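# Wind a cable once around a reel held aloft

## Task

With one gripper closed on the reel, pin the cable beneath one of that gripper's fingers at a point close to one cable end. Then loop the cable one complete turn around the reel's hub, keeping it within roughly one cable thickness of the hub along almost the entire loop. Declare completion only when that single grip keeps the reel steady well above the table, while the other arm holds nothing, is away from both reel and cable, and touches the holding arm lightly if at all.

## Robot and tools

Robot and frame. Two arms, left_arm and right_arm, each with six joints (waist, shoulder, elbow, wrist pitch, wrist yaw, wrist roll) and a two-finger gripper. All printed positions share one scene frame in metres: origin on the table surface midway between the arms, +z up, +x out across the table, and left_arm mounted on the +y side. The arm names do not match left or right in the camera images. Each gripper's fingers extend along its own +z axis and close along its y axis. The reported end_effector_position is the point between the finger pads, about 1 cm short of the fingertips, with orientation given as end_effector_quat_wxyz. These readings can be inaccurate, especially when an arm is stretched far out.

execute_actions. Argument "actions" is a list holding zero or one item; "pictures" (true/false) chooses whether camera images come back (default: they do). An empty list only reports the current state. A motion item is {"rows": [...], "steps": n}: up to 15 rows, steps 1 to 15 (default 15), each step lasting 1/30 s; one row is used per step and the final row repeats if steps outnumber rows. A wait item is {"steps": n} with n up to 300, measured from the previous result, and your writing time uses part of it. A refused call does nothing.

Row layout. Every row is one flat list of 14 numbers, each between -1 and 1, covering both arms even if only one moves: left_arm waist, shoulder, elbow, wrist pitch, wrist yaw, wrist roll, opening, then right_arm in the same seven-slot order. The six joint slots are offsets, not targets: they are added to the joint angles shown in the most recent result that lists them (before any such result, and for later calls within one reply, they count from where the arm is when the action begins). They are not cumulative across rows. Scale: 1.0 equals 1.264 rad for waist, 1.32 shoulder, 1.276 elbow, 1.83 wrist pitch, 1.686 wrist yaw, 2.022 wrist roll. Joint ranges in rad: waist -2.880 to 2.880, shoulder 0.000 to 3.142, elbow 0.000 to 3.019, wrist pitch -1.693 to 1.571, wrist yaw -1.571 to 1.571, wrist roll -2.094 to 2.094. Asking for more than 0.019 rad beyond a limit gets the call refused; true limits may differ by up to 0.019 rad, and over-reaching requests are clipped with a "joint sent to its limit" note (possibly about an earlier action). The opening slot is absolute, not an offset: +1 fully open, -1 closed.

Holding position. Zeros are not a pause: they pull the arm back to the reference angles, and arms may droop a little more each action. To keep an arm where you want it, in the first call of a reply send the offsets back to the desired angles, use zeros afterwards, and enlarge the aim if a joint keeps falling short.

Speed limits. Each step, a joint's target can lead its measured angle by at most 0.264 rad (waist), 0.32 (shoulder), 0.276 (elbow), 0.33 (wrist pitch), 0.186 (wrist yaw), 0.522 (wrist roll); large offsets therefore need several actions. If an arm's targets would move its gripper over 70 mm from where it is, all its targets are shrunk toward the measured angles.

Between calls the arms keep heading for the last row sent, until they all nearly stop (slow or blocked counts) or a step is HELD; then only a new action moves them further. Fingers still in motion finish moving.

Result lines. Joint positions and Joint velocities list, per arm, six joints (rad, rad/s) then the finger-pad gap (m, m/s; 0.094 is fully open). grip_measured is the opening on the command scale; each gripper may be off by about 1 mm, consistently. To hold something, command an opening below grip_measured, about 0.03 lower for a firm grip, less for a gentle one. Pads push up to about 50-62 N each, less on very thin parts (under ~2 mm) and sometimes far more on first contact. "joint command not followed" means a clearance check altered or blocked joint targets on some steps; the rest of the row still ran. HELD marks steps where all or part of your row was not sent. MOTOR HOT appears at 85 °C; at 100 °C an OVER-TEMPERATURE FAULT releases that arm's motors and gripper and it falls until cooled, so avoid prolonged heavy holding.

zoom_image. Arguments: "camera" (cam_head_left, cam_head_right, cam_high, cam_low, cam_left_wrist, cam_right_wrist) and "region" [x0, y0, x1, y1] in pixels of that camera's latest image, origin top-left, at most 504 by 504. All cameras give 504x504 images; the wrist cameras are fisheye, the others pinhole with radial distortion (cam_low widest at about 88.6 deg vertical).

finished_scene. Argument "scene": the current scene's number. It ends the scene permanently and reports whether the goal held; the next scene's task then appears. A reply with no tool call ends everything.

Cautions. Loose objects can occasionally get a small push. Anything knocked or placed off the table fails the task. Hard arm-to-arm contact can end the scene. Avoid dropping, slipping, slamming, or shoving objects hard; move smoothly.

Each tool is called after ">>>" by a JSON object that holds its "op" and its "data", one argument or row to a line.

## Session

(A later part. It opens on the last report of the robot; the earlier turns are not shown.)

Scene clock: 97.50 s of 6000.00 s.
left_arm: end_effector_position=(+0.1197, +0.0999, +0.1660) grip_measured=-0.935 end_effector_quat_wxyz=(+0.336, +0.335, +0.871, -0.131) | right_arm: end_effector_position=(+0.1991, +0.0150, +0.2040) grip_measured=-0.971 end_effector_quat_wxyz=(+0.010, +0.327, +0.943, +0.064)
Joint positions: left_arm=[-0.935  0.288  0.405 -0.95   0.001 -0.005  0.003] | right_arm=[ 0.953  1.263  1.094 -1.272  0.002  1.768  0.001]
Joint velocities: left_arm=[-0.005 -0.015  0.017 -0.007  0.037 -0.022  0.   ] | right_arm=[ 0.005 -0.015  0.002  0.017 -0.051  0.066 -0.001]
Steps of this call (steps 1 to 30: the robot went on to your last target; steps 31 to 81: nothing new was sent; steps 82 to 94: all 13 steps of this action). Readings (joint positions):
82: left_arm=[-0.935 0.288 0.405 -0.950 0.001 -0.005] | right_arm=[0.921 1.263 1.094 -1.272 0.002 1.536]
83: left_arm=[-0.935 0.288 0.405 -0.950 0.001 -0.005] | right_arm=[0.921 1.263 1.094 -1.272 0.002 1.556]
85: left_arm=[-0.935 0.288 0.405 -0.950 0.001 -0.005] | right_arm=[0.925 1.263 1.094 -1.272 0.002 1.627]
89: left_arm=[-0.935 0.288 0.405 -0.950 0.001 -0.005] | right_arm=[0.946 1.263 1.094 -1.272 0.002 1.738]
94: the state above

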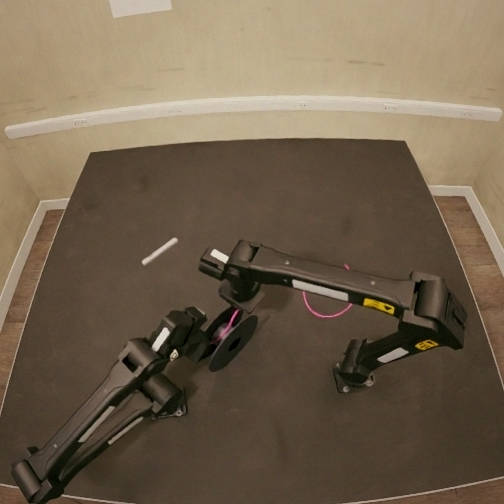

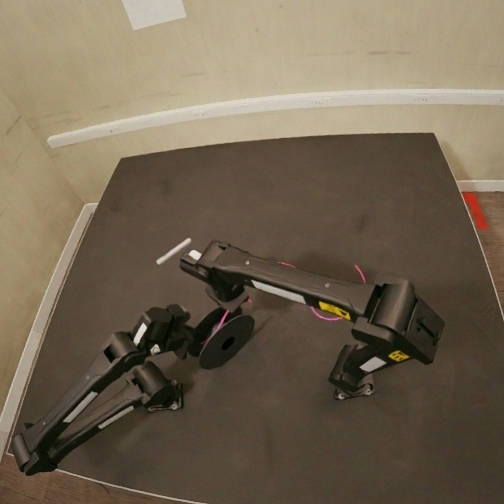

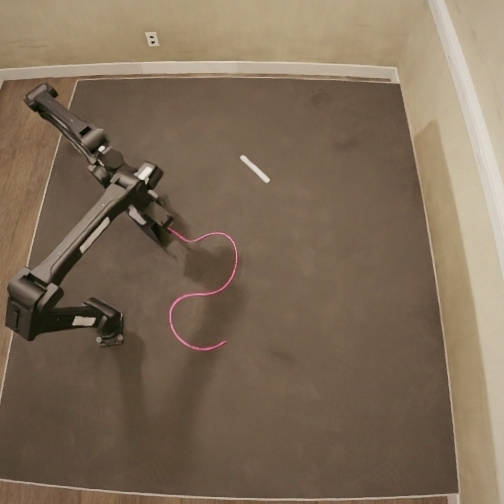

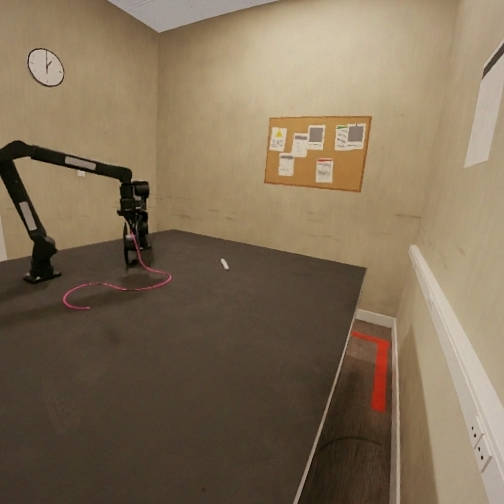

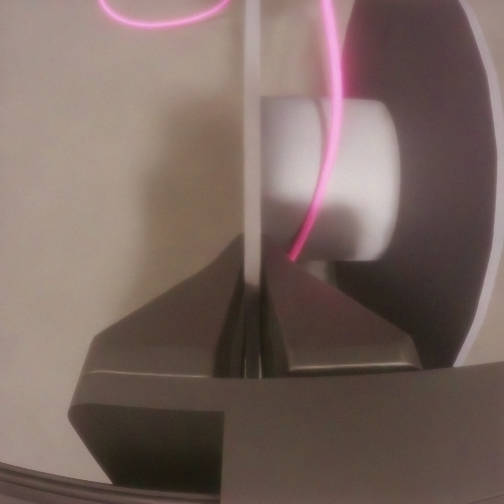

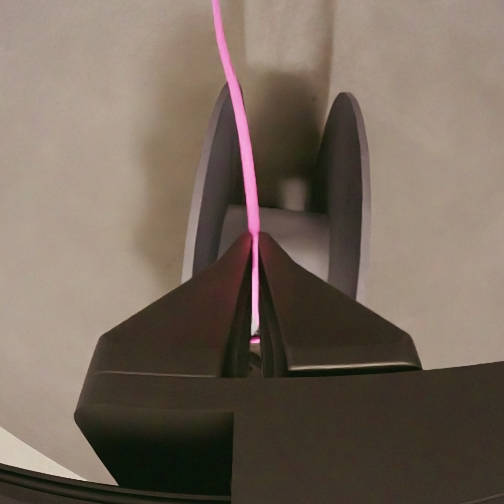

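>>> {"op": "execute_actions", "data": {
  "actions": [
    {"rows": [[0,0,0,0,0,0,-0.95,-0.004,0,0.02,0.004,0,0.01,-0.985],[0,0,0,0,0,0,-0.95,-0.009,0,0.035,0.008,0,0.02,-0.985],[0,0,0,0,0,0,-0.95,-0.014,0,0.045,0.012,0,0.03,-0.985],[0,0,0,0,0,0,-0.95,-0.019,0,0.053,0.015,0,0.04,-0.985],[0,0,0,0,0,0,-0.95,-0.023,0,0.059,0.017,0,0.05,-0.985],[0,0,0,0,0,0,-0.95,-0.025,0,0.063,0.018,0,0.05,-0.985]], "steps": 12}
  ]
}}

Scene clock: 99.13 s of 6000.00 s.
left_arm: end_effector_position=(+0.1197, +0.0999, +0.1660) grip_measured=-0.935 end_effector_quat_wxyz=(+0.336, +0.335, +0.871, -0.131) | right_arm: end_effector_position=(+0.2145, +0.0237, +0.2179) grip_measured=-0.971 end_effector_quat_wxyz=(+0.011, +0.374, +0.923, +0.091)
Joint positions: left_arm=[-0.935  0.288  0.405 -0.95   0.001 -0.005  0.003] | right_arm=[ 0.928  1.263  1.125 -1.25   0.002  1.845  0.001]
Joint velocities: left_arm=[-0.005  0.015 -0.002 -0.007 -0.051  0.022  0.001] | right_arm=[-0.024 -0.005  0.002 -0.007  0.081  0.037 -0.   ]
Steps of this call (steps 1 to 30: the robot went on to your last target; steps 31 to 37: nothing new was sent; steps 38 to 49: all 12 steps of this action). Readings (joint positions):
38: left_arm=[-0.935 0.288 0.405 -0.950 0.001 -0.005] | right_arm=[0.953 1.263 1.094 -1.272 0.002 1.782]
39: left_arm=[-0.935 0.288 0.405 -0.950 0.001 -0.005] | right_arm=[0.953 1.263 1.094 -1.272 0.002 1.784]
41: left_arm=[-0.935 0.288 0.405 -0.950 0.001 -0.005] | right_arm=[0.951 1.263 1.095 -1.266 0.002 1.798]
45: left_arm=[-0.935 0.288 0.405 -0.950 0.001 -0.005] | right_arm=[0.934 1.263 1.113 -1.254 0.002 1.831]
49: the state above

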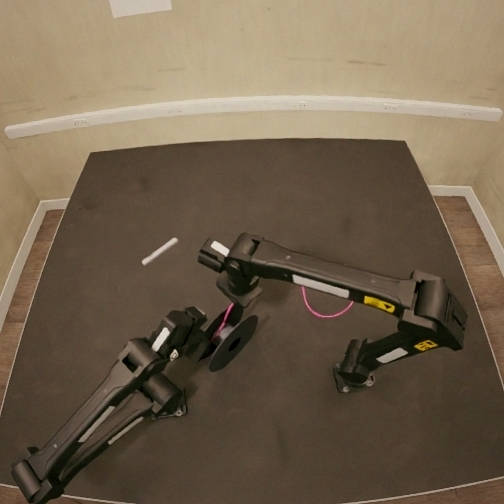

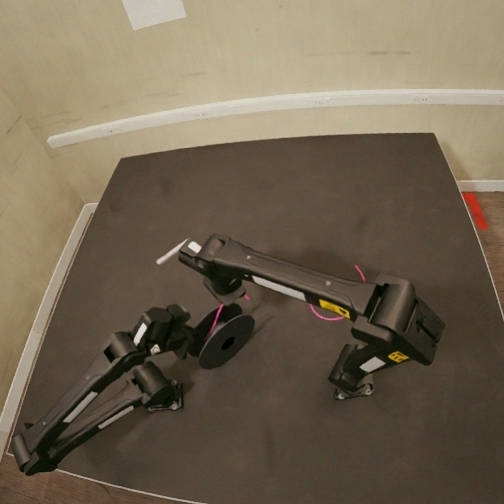

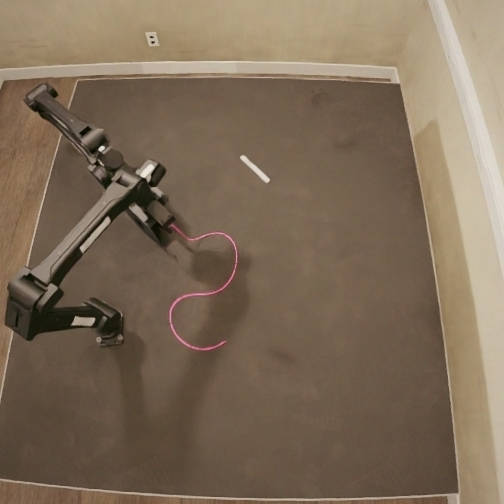

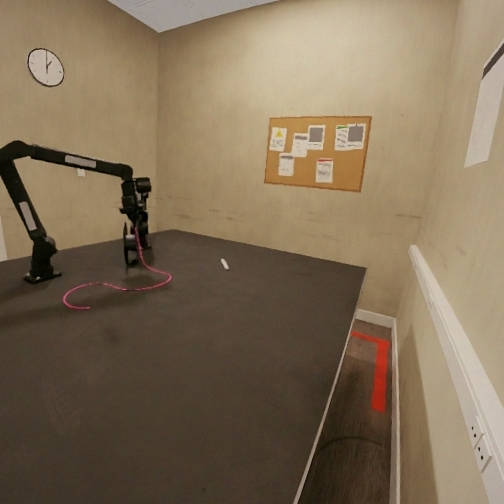

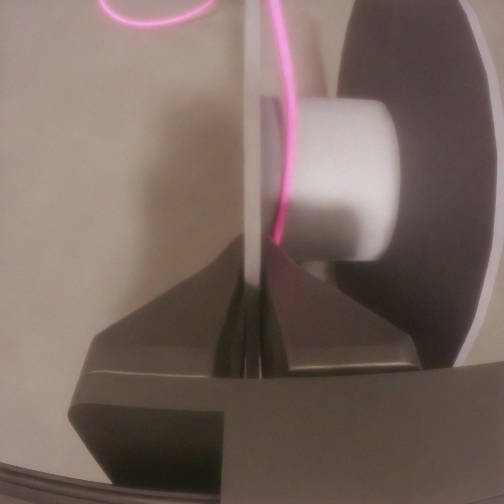

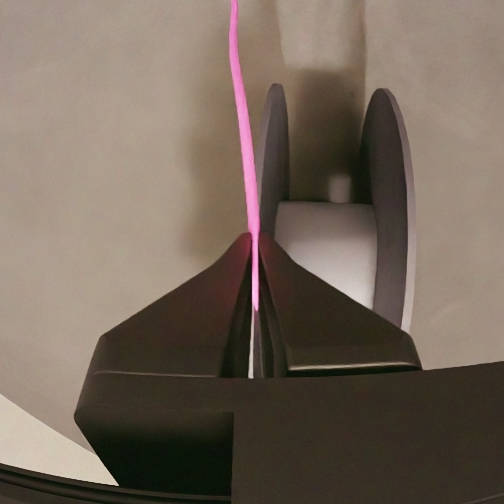

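>>> {"op": "execute_actions", "data": {
  "actions": [
    {"rows": [[0,0,0,0,0,0,-0.85,0,0,0.03,0,0,0.01,-0.985],[0,0,0,0,0,0,-0.65,0,0,0.03,0,0,0.01,-0.985],[0,0,0,0,0,0,-0.45,0,0,0.03,0,0,0.01,-0.985],[0,0,0,0,0,0,-0.28,0,0,0.03,0,0,0.01,-0.985],[0,0,0,0,0,0,-0.17,0,0,0.03,0,0,0.01,-0.985],[0,0.006,-0.005,0.008,0,0,-0.17,0,0,0.03,0,0,0.01,-0.985],[0,0.013,-0.013,0.018,0,0,-0.17,0,0,0.03,0,0,0.01,-0.985],[0,0.021,-0.023,0.031,0,0,-0.17,0,0,0.03,0,0,0.01,-0.985],[0,0.029,-0.033,0.044,0,0,-0.17,0,0,0.03,0,0,0.01,-0.985],[0,0.035,-0.041,0.055,0,0,-0.18,0,0,0.03,0,0,0.01,-0.985],[0,0.038,-0.045,0.061,0,0,-0.2,0,0,0.03,0,0,0.01,-0.985],[0,0.038,-0.045,0.061,0,0,-0.22,0,0,0.03,0,0,0.01,-0.985],[0,0.038,-0.045,0.061,0,0,-0.24,0,0,0.03,0,0,0.01,-0.985]], "steps": 15}
  ]
}}

Scene clock: 101.43 s of 6000.00 s.
left_arm: end_effector_position=(+0.1271, +0.0930, +0.1443) grip_measured=-0.238 end_effector_quat_wxyz=(+0.333, +0.335, +0.872, -0.130) | right_arm: end_effector_position=(+0.2145, +0.0237, +0.2179) grip_measured=-0.971 end_effector_quat_wxyz=(+0.011, +0.379, +0.921, +0.091)
Joint positions: left_arm=[-0.935  0.338  0.357 -0.859  0.001 -0.005  0.036] | right_arm=[ 0.928  1.263  1.125 -1.25   0.002  1.855  0.001]
Joint velocities: left_arm=[-0.005  0.063 -0.061 -0.002  0.022 -0.007 -0.002] | right_arm=[ 0.005 -0.015  0.012 -0.017  0.051  0.037 -0.001]
Steps of this call (steps 1 to 15: the robot went on to your last target; steps 16 to 54: nothing new was sent; steps 55 to 69: all 15 steps of this action). Readings (joint positions):
55: left_arm=[-0.935 0.288 0.405 -0.950 0.001 -0.005] | right_arm=[0.928 1.263 1.125 -1.250 0.002 1.855]
56: left_arm=[-0.935 0.288 0.405 -0.950 0.001 -0.005] | right_arm=[0.928 1.263 1.125 -1.250 0.002 1.855]
58: left_arm=[-0.935 0.288 0.405 -0.950 0.001 -0.005] | right_arm=[0.928 1.263 1.125 -1.250 0.002 1.855]
62: left_arm=[-0.935 0.291 0.401 -0.936 0.001 -0.005] | right_arm=[0.928 1.263 1.125 -1.250 0.002 1.855]
69: the state above

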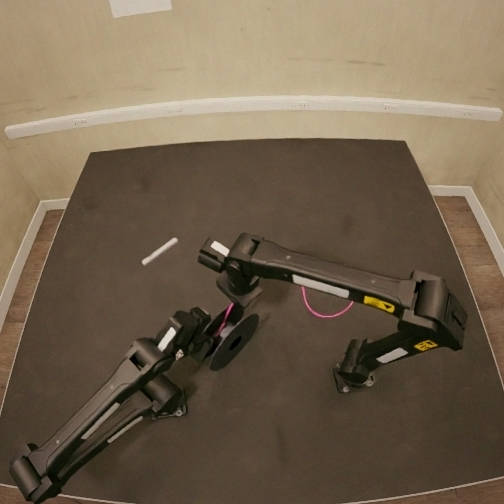

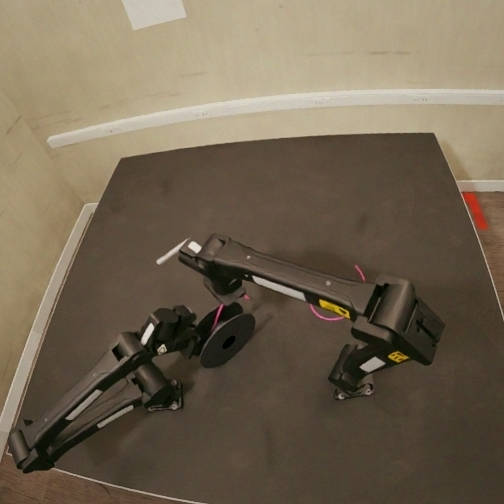

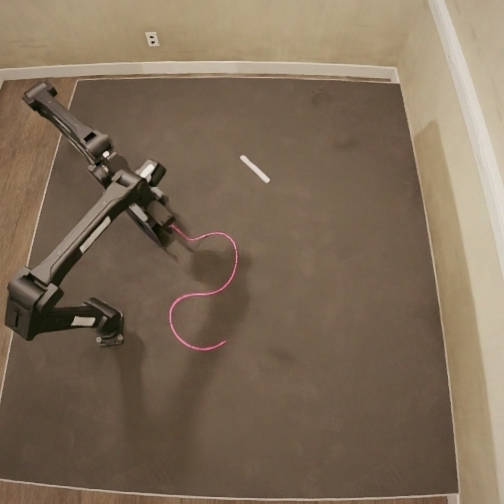

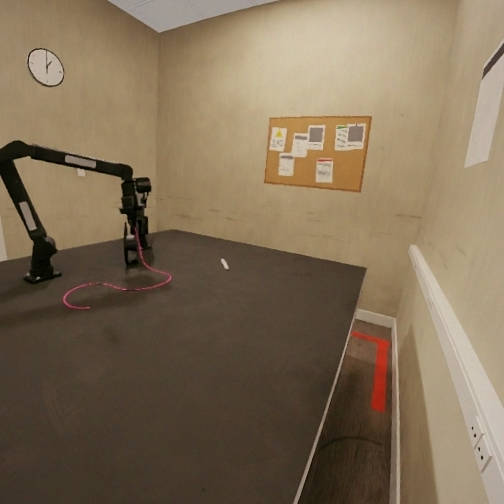

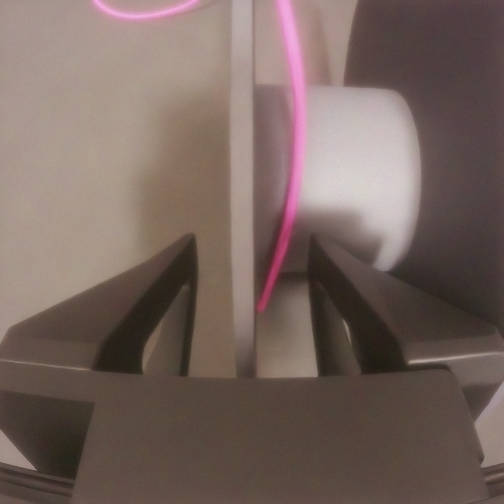

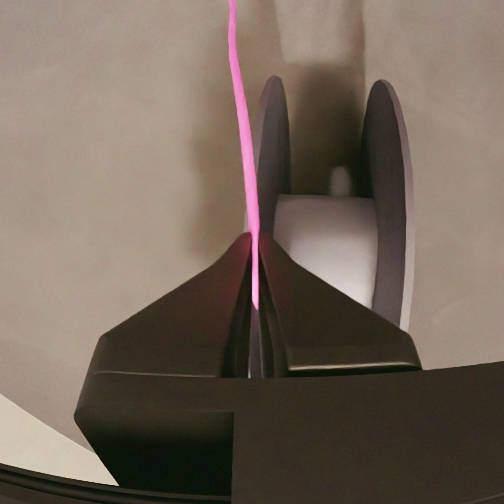

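>>> {"op": "execute_actions", "data": {
  "actions": [
    {"rows": [[0,0.012,-0.004,0.01,0,0,-0.32,0,0,0.03,0,0,0,-0.985],[0,0.022,-0.008,0.018,0,0,-0.40,0,0,0.03,0,0,0,-0.985],[0,0.03,-0.012,0.025,0,0,-0.48,0,0,0.03,0,0,0,-0.985],[0,0.03,-0.012,0.028,0,0,-0.56,0,0,0.03,0,0,0,-0.985],[0,0.03,-0.012,0.028,0,0,-0.63,0,0,0.03,0,0,0,-0.985],[0,0.03,-0.012,0.028,0,0,-0.70,0,0,0.03,0,0,0,-0.985],[0,0.03,-0.012,0.028,0,0,-0.76,0,0,0.03,0,0,0,-0.985],[0,0.03,-0.012,0.028,0,0,-0.81,0,0,0.03,0,0,0,-0.985],[0,0.03,-0.012,0.028,0,0,-0.85,0,0,0.03,0,0,0,-0.985],[0,0.03,-0.012,0.028,0,0,-0.88,0,0,0.03,0,0,0,-0.985],[0,0.03,-0.012,0.028,0,0,-0.90,0,0,0.03,0,0,0,-0.985],[0,0.03,-0.012,0.028,0,0,-0.92,0,0,0.03,0,0,0,-0.985]], "steps": 15}
  ]
}}

Scene clock: 103.07 s of 6000.00 s.
left_arm: end_effector_position=(+0.1322, +0.0884, +0.1418) grip_measured=-0.918 end_effector_quat_wxyz=(+0.332, +0.335, +0.872, -0.130) | right_arm: end_effector_position=(+0.2145, +0.0237, +0.2179) grip_measured=-0.971 end_effector_quat_wxyz=(+0.011, +0.379, +0.921, +0.091)
Joint positions: left_arm=[-0.935  0.374  0.356 -0.824  0.001 -0.005  0.004] | right_arm=[ 0.928  1.263  1.125 -1.25   0.002  1.855  0.001]
Joint velocities: left_arm=[-0.005 -0.015 -0.012 -0.017  0.066  0.007 -0.001] | right_arm=[ 0.005  0.005  0.002 -0.002  0.022 -0.037  0.   ]
Steps of this call (steps 1 to 15: the robot went on to your last target; steps 16 to 34: nothing new was sent; steps 35 to 49: all 15 steps of this action). Readings (joint positions):
35: left_arm=[-0.935 0.340 0.356 -0.855 0.001 -0.005] | right_arm=[0.928 1.263 1.125 -1.250 0.002 1.855]
36: left_arm=[-0.935 0.341 0.356 -0.852 0.001 -0.005] | right_arm=[0.928 1.263 1.125 -1.250 0.002 1.855]
38: left_arm=[-0.935 0.354 0.356 -0.839 0.001 -0.005] | right_arm=[0.928 1.263 1.125 -1.250 0.002 1.855]
42: left_arm=[-0.935 0.373 0.356 -0.826 0.001 -0.005] | right_arm=[0.928 1.263 1.125 -1.250 0.002 1.855]
49: the state above

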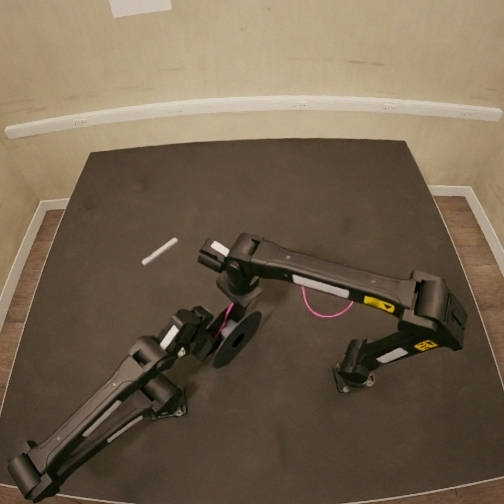

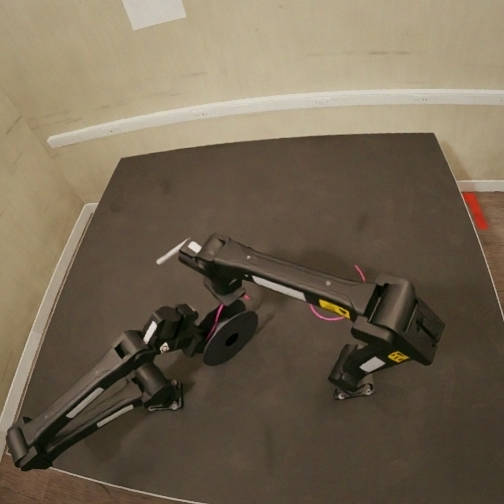

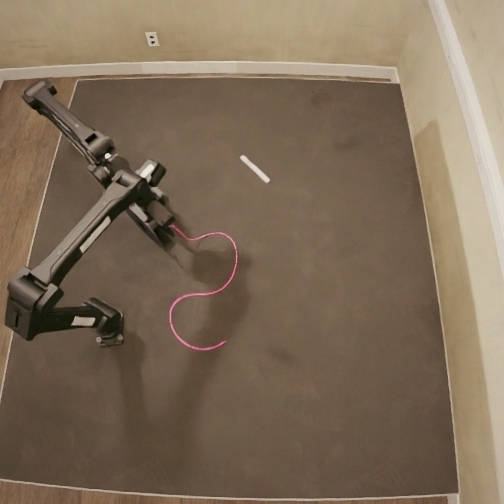

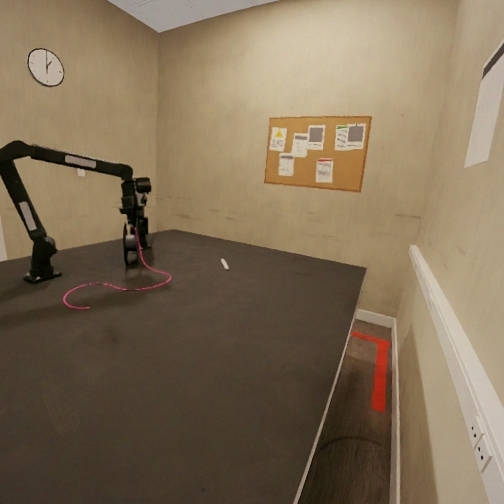

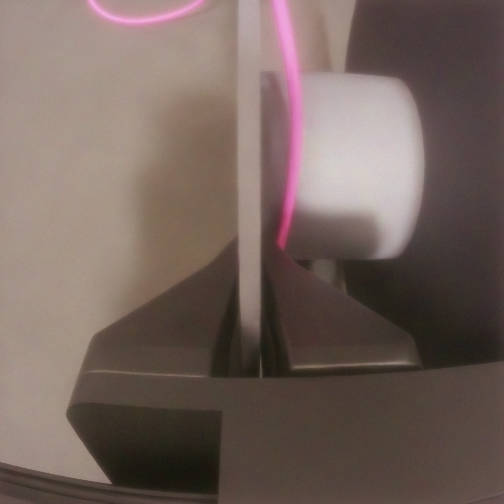

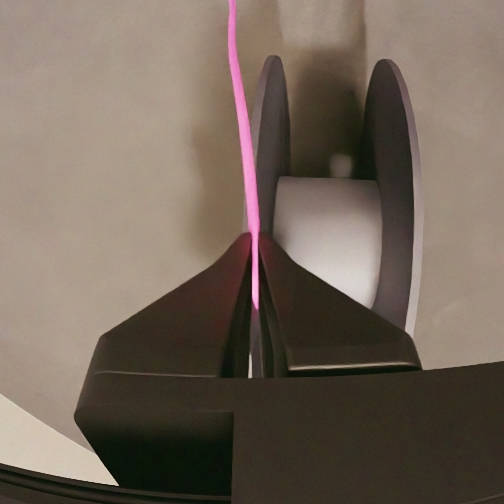

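>>> {"op": "execute_actions", "data": {
  "actions": [
    {"rows": [[0,0,0,0,0,0,-0.955,0,0,0.03,0,0,0,-0.985]], "steps": 6}
  ]
}}

>>> {"op": "zoom_image", "data": {
  "camera": "cam_head_left",
  "region": [180, 290, 270, 380]
}}

>>> {"op": "zoom_image", "data": {
  "camera": "cam_left_wrist",
  "region": [200, 40, 460, 300]
}}

Scene clock: 103.70 s of 6000.00 s.
left_arm: end_effector_position=(+0.1322, +0.0884, +0.1418) grip_measured=-0.938 end_effector_quat_wxyz=(+0.332, +0.335, +0.872, -0.130) | right_arm: end_effector_position=(+0.2145, +0.0237, +0.2179) grip_measured=-0.971 end_effector_quat_wxyz=(+0.011, +0.379, +0.921, +0.091)
Joint positions: left_arm=[-0.935  0.374  0.356 -0.824  0.001 -0.005  0.003] | right_arm=[ 0.928  1.263  1.125 -1.25   0.002  1.855  0.001]
Joint velocities: left_arm=[-0.005 -0.005 -0.017 -0.022  0.066  0.022 -0.001] | right_arm=[-0.015 -0.015 -0.017 -0.012 -0.037  0.007 -0.001]
Steps of this call (steps 1 to 13: the robot went on to your last target; steps 14 to 19: all 6 steps of this action). Readings (joint positions):
14: left_arm=[-0.935 0.374 0.356 -0.824 0.001 -0.005] | right_arm=[0.928 1.263 1.125 -1.250 0.002 1.855]
15: left_arm=[-0.935 0.374 0.356 -0.824 0.001 -0.005] | right_arm=[0.928 1.263 1.125 -1.250 0.002 1.855]
17: left_arm=[-0.935 0.374 0.356 -0.824 0.001 -0.005] | right_arm=[0.928 1.263 1.125 -1.250 0.002 1.855]
19: the state above

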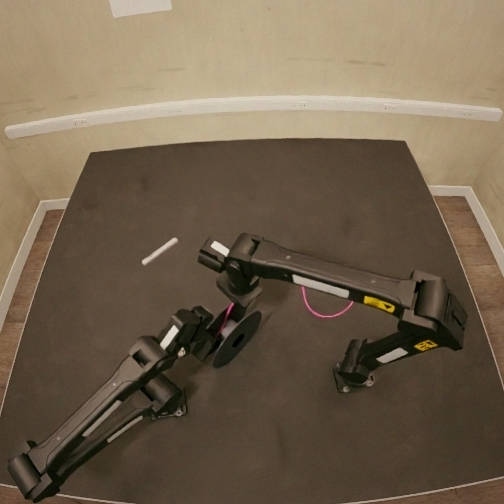

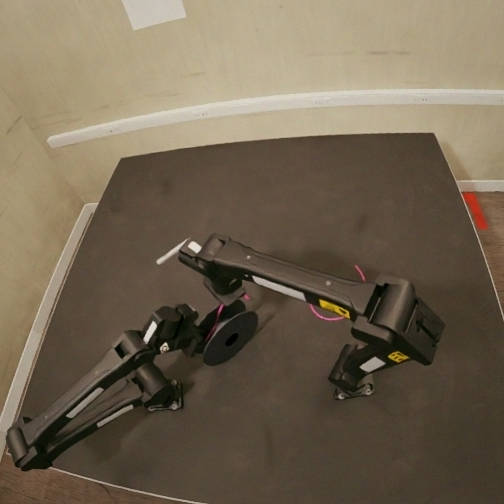

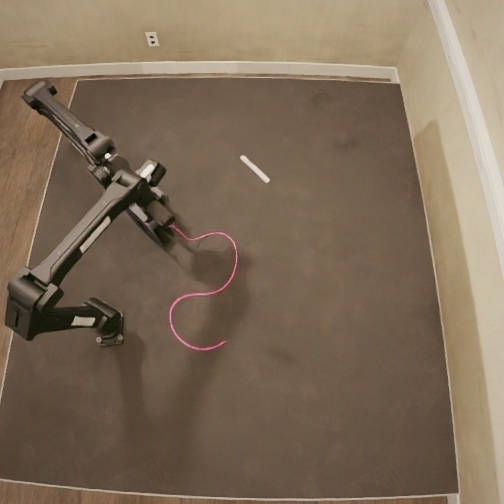

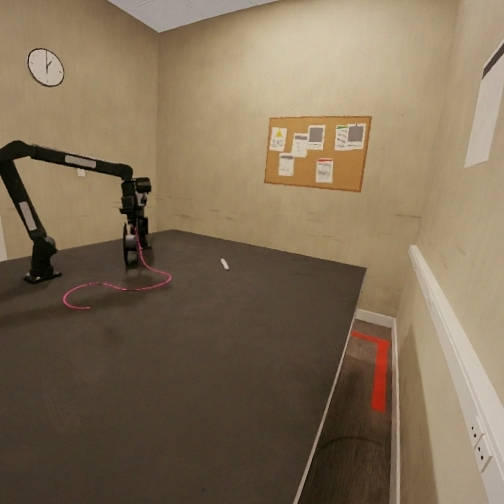

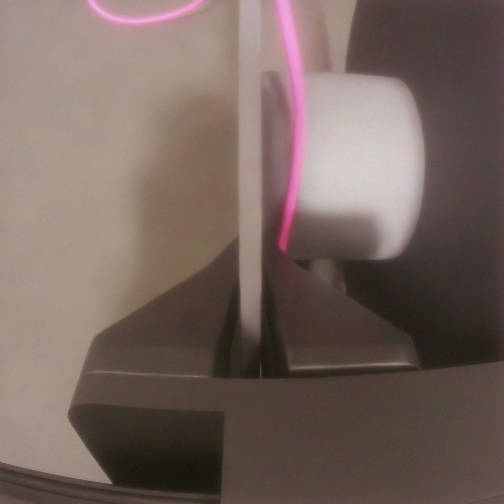

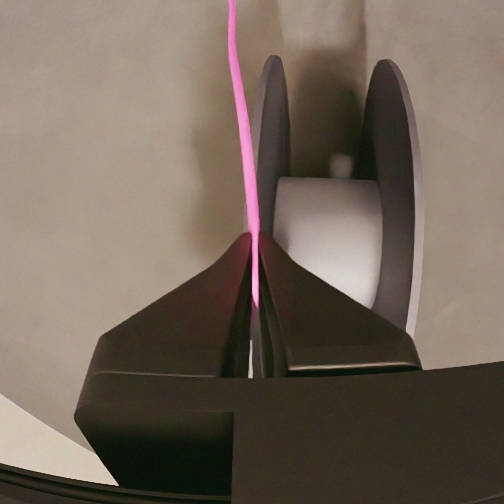

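Region (180, 290, 270, 380) of cam_head_left's 504x504 image, scaled by 5.600, with more detail than that image has.

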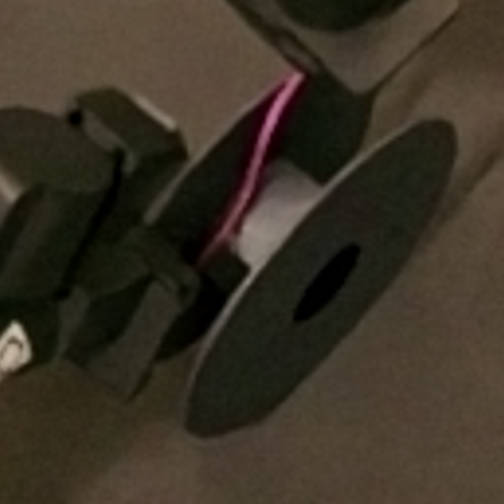

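Region (200, 40, 460, 300) of cam_left_wrist's 504x504 image, scaled by 1.938, with more detail than that image has.

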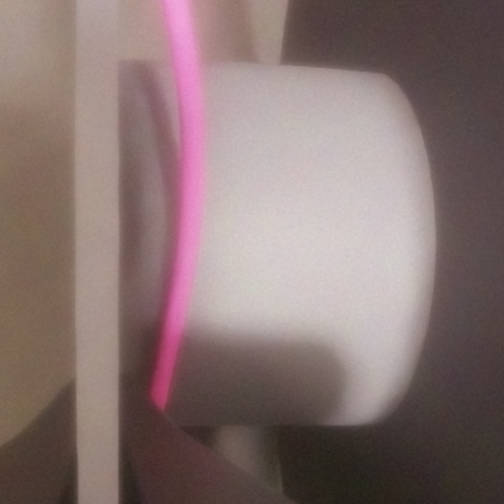

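>>> {"op": "execute_actions", "data": {
  "actions": [
    {"rows": [[0,0,0,0,0,0,-0.85,0,0,0.03,0,0,0,-0.985],[0,0,0,0,0,0,-0.65,0,0,0.035,0,0,0,-0.985],[0,0,0,0,0,0,-0.45,0,0,0.04,0,0,0.01,-0.985],[0,0,0,0,0,0,-0.32,0.004,0,0.047,-0.006,0,0.02,-0.985],[0,0,0,0,0,0,-0.28,0.009,0,0.055,-0.013,0,0.03,-0.985],[0,0,0,0,0,0,-0.28,0.015,0,0.063,-0.021,0,0.03,-0.985],[0,0,0,0,0,0,-0.28,0.022,0,0.071,-0.030,0,0.03,-0.985],[0,0,0,0,0,0,-0.28,0.028,0,0.077,-0.038,0,0.03,-0.985],[0,0,0,0,0,0,-0.28,0.033,0,0.081,-0.044,0,0.03,-0.985],[0,0,0,0,0,0,-0.28,0.036,0,0.082,-0.047,0,0.03,-0.985]], "steps": 15}
  ]
}}

>>> {"op": "execute_actions", "data": {
  "actions": [
    {"rows": [[0,0,0,0,0,0,-0.38,0,0,0.035,0,0,0,-0.985],[0,0,0,0,0,0,-0.48,0,0,0.035,0,0,0,-0.985],[0,0,0,0,0,0,-0.58,0,0,0.035,0,0,0,-0.985],[0,0,0,0,0,0,-0.67,0,0,0.035,0,0,0,-0.985],[0,0,0,0,0,0,-0.75,0,0,0.035,0,0,0,-0.985],[0,0,0,0,0,0,-0.81,0,0,0.035,0,0,0,-0.985],[0,0,0,0,0,0,-0.85,0,0,0.035,0,0,0,-0.985],[0,0,0,0,0,0,-0.88,0,0,0.035,0,0,0,-0.985],[0,0,0,0,0,0,-0.90,0,0,0.035,0,0,0,-0.985],[0,0,0,0,0,0,-0.92,0,0,0.035,0,0,0,-0.985],[0,0,0,0,0,0,-0.93,0,0,0.035,0,0,0,-0.985]], "steps": 14}
  ]
}}

Scene clock: 108.37 s of 6000.00 s.
left_arm: end_effector_position=(+0.1322, +0.0884, +0.1418) grip_measured=-0.281 end_effector_quat_wxyz=(+0.332, +0.335, +0.872, -0.130) | right_arm: end_effector_position=(+0.1994, +0.0298, +0.2389) grip_measured=-0.971 end_effector_quat_wxyz=(+0.007, +0.380, +0.921, +0.083)
Joint positions: left_arm=[-0.935  0.374  0.356 -0.824  0.001 -0.005  0.034] | right_arm=[ 0.969  1.263  1.183 -1.323  0.002  1.897  0.001]
Joint velocities: left_arm=[-0.005  0.005  0.017 -0.017 -0.081 -0.022  0.001] | right_arm=[ 0.005 -0.005 -0.002 -0.017 -0.022  0.037 -0.001]
Steps of this call (steps 1 to 15: the robot went on to your last target; steps 16 to 125: nothing new was sent; steps 126 to 140: all 15 steps of this action). Readings (joint positions):
126: left_arm=[-0.935 0.374 0.356 -0.824 0.001 -0.005] | right_arm=[0.928 1.263 1.125 -1.250 0.002 1.855]
127: left_arm=[-0.935 0.374 0.356 -0.824 0.001 -0.005] | right_arm=[0.928 1.263 1.125 -1.250 0.002 1.855]
129: left_arm=[-0.935 0.374 0.356 -0.824 0.001 -0.005] | right_arm=[0.928 1.263 1.125 -1.250 0.002 1.860]
133: left_arm=[-0.935 0.374 0.356 -0.824 0.001 -0.005] | right_arm=[0.935 1.263 1.145 -1.285 0.002 1.884]
140: the state above

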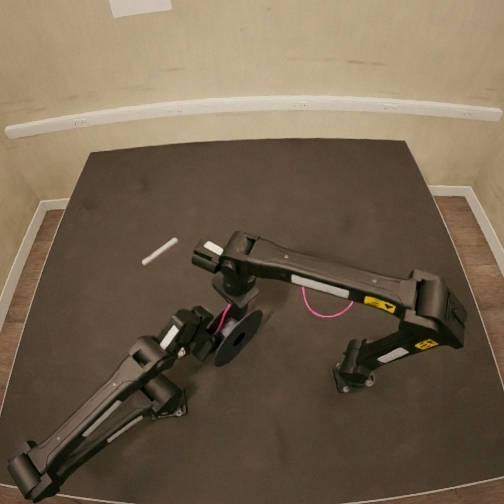

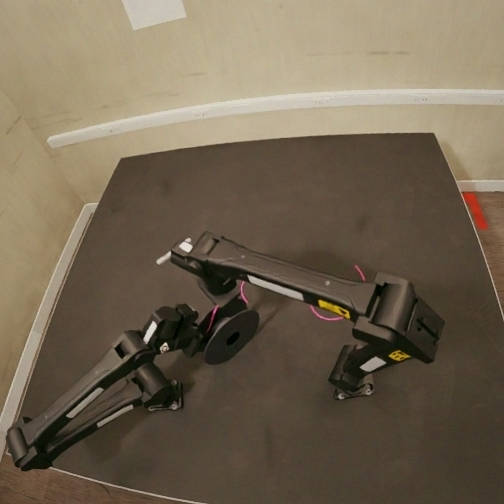

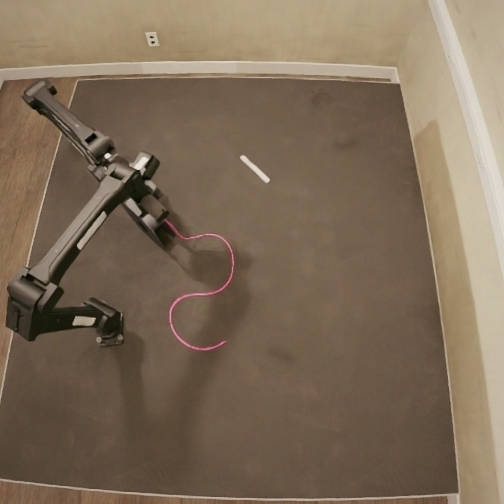

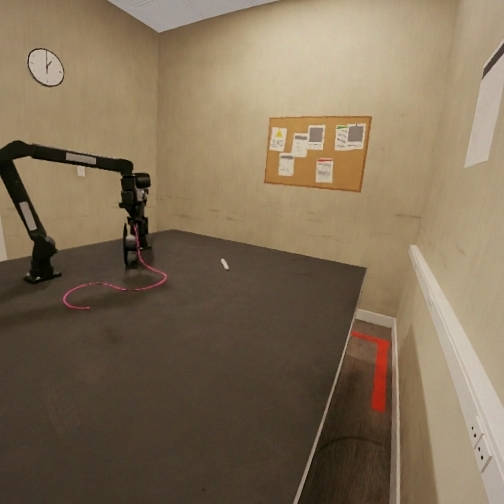

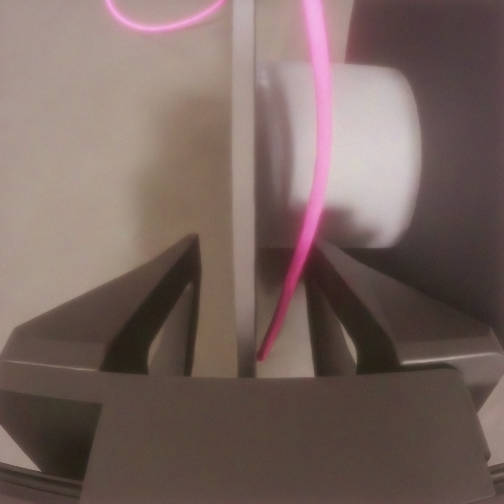

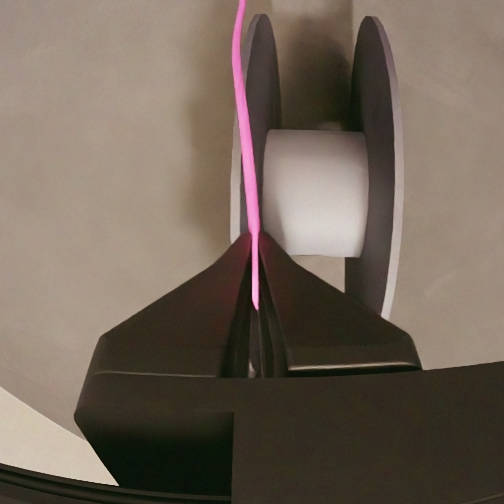

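Scene clock: 108.83 s of 6000.00 s.
left_arm: end_effector_position=(+0.1324, +0.0887, +0.1418) grip_measured=-0.896 end_effector_quat_wxyz=(+0.332, +0.335, +0.872, -0.129) | right_arm: end_effector_position=(+0.1994, +0.0298, +0.2389) grip_measured=-0.971 end_effector_quat_wxyz=(+0.007, +0.380, +0.921, +0.083)
Joint positions: left_arm=[-0.935  0.374  0.356 -0.824 -0.001 -0.005  0.005] | right_arm=[ 0.969  1.263  1.183 -1.323  0.002  1.898  0.001]
Joint velocities: left_arm=[-0.005  0.005  0.022 -0.012 -0.007 -0.007 -0.   ] | right_arm=[-0.005 -0.005 -0.002 -0.007 -0.037  0.051  0.001]
Steps of this call (steps 1 to 14: all 14 steps of this action). Readings (joint positions):
1: left_arm=[-0.935 0.374 0.356 -0.824 0.001 -0.005] | right_arm=[0.969 1.263 1.183 -1.323 0.002 1.898]
2: left_arm=[-0.935 0.374 0.356 -0.824 0.001 -0.005] | right_arm=[0.969 1.263 1.183 -1.323 0.002 1.898]
4: left_arm=[-0.935 0.374 0.356 -0.824 0.001 -0.005] | right_arm=[0.969 1.263 1.183 -1.323 0.002 1.898]
8: left_arm=[-0.935 0.374 0.356 -0.824 0.000 -0.005] | right_arm=[0.969 1.263 1.183 -1.323 0.002 1.898]
14: the state above

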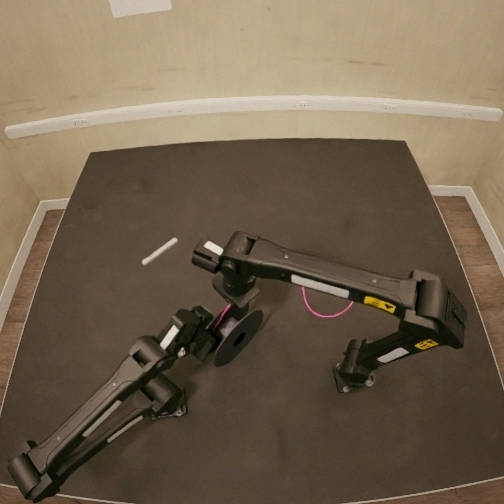

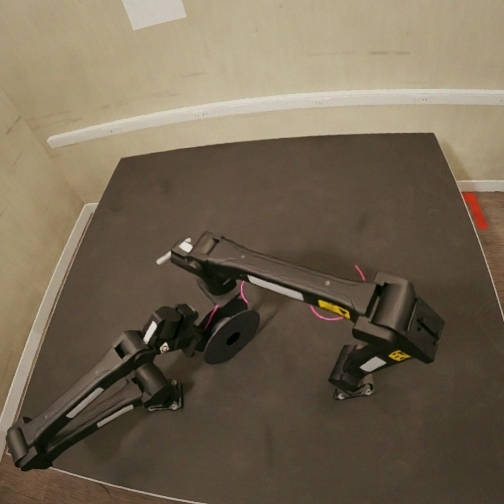

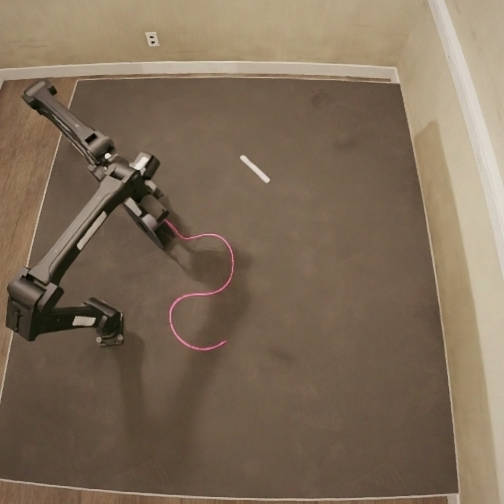

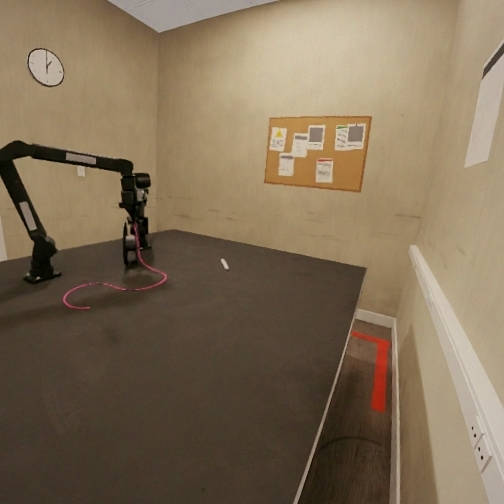

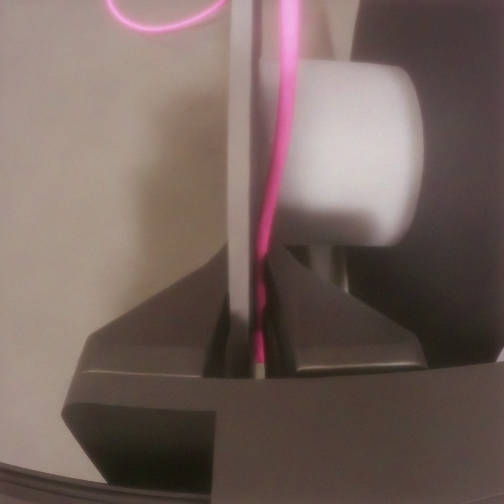

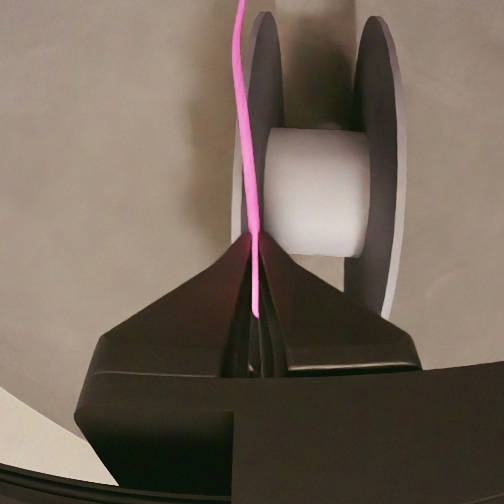

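>>> {"op": "execute_actions", "data": {
  "actions": [
    {"rows": [[0,0,0,0,0,0,-0.93,-0.001,0,0.01,0,0,0.008,-0.985],[0,0,0,0,0,0,-0.93,-0.004,0,-0.008,0,0,0.02,-0.985],[0,0,0,0,0,0,-0.93,-0.008,0,-0.018,0,0,0.032,-0.985],[0,0,0,0,0,0,-0.93,-0.013,0,-0.030,0,0,0.044,-0.985],[0,0,0,0,0,0,-0.93,-0.019,0,-0.043,0,0,0.053,-0.985],[0,0,0,0,0,0,-0.93,-0.025,0,-0.057,0.002,0,0.057,-0.985],[0,0,0,0,0,0,-0.93,-0.031,0,-0.071,0.008,0,0.057,-0.985],[0,0,0,0,0,0,-0.93,-0.036,0,-0.084,0.016,0,0.057,-0.985],[0,0,0,0,0,0,-0.93,-0.039,0,-0.095,0.025,0,0.057,-0.985],[0,0,0,0,0,0,-0.93,-0.041,0,-0.104,0.033,0,0.057,-0.985],[0,0,0,0,0,0,-0.93,-0.042,0,-0.110,0.038,0,0.057,-0.985],[0,0,0,0,0,0,-0.93,-0.042,0,-0.112,0.040,0,0.057,-0.985]], "steps": 15}
  ]
}}

>>> {"op": "zoom_image", "data": {
  "camera": "cam_low",
  "region": [90, 200, 180, 290]
}}

Scene clock: 111.87 s of 6000.00 s.
left_arm: end_effector_position=(+0.1324, +0.0887, +0.1418) grip_measured=-0.896 end_effector_quat_wxyz=(+0.332, +0.335, +0.872, -0.129) | right_arm: end_effector_position=(+0.2000, +0.0019, +0.1865) grip_measured=-0.971 end_effector_quat_wxyz=(-0.002, +0.441, +0.896, +0.050)
Joint positions: left_arm=[-0.935  0.374  0.356 -0.824 -0.001 -0.005  0.005] | right_arm=[ 0.93   1.262  1.048 -1.258 -0.007  1.992  0.001]
Joint velocities: left_arm=[-0.015  0.005 -0.037 -0.012 -0.007 -0.007  0.001] | right_arm=[-0.024  0.005  0.007  0.046  0.037  0.051 -0.001]
Steps of this call (steps 1 to 15: the robot went on to your last target; steps 16 to 76: nothing new was sent; steps 77 to 91: all 15 steps of this action). Readings (joint positions):
77: left_arm=[-0.935 0.374 0.356 -0.824 -0.001 -0.005] | right_arm=[0.969 1.263 1.183 -1.323 0.002 1.898]
78: left_arm=[-0.935 0.374 0.356 -0.824 -0.001 -0.005] | right_arm=[0.969 1.263 1.183 -1.323 0.002 1.902]
80: left_arm=[-0.935 0.374 0.356 -0.824 -0.001 -0.005] | right_arm=[0.969 1.263 1.179 -1.323 0.002 1.922]
84: left_arm=[-0.935 0.374 0.356 -0.824 -0.001 -0.005] | right_arm=[0.952 1.262 1.127 -1.317 0.002 1.966]
91: the state above

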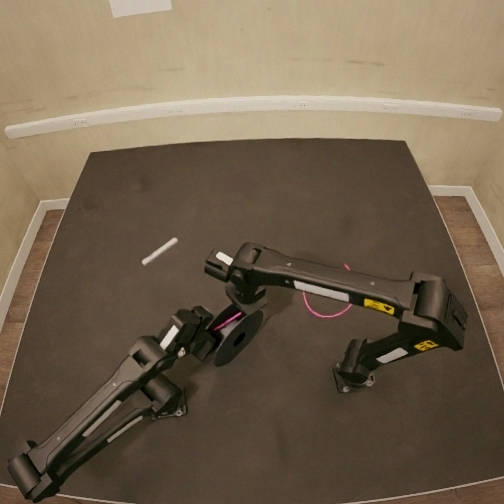

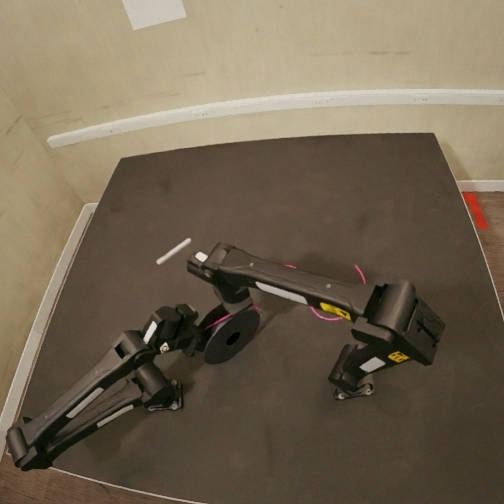

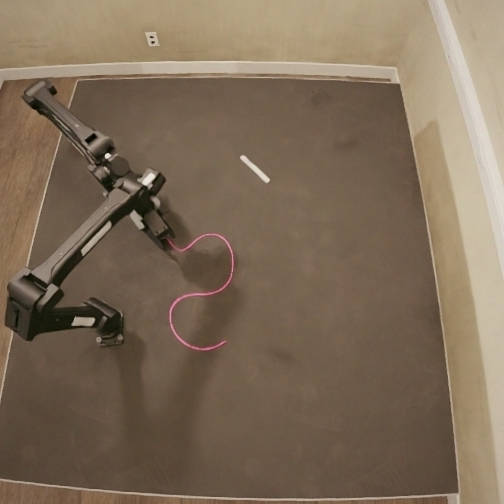

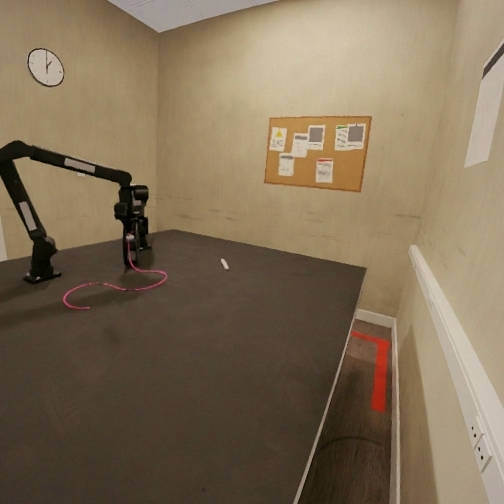

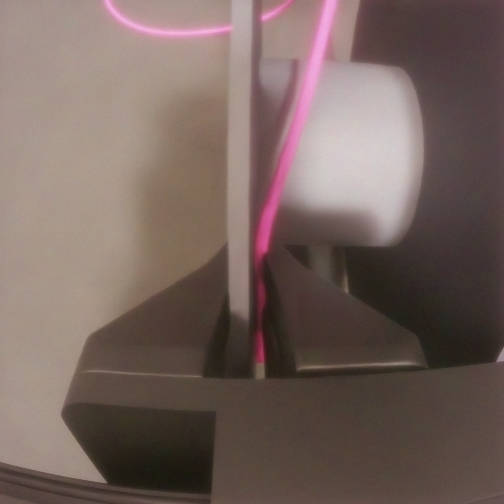

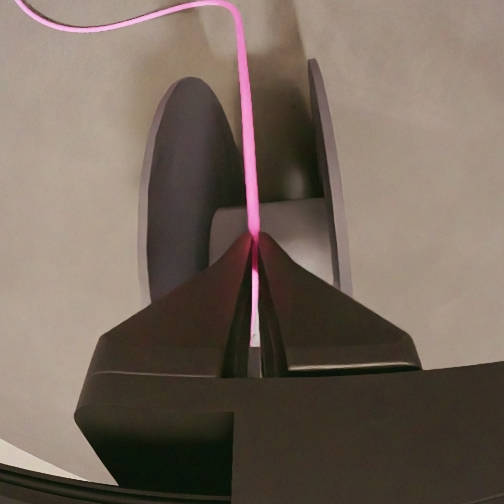

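Region (90, 200, 180, 290) of cam_low's 504x504 image, scaled by 5.600, with more detail than that image has.

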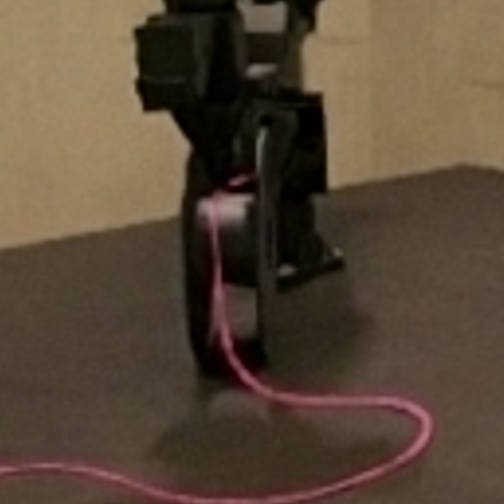

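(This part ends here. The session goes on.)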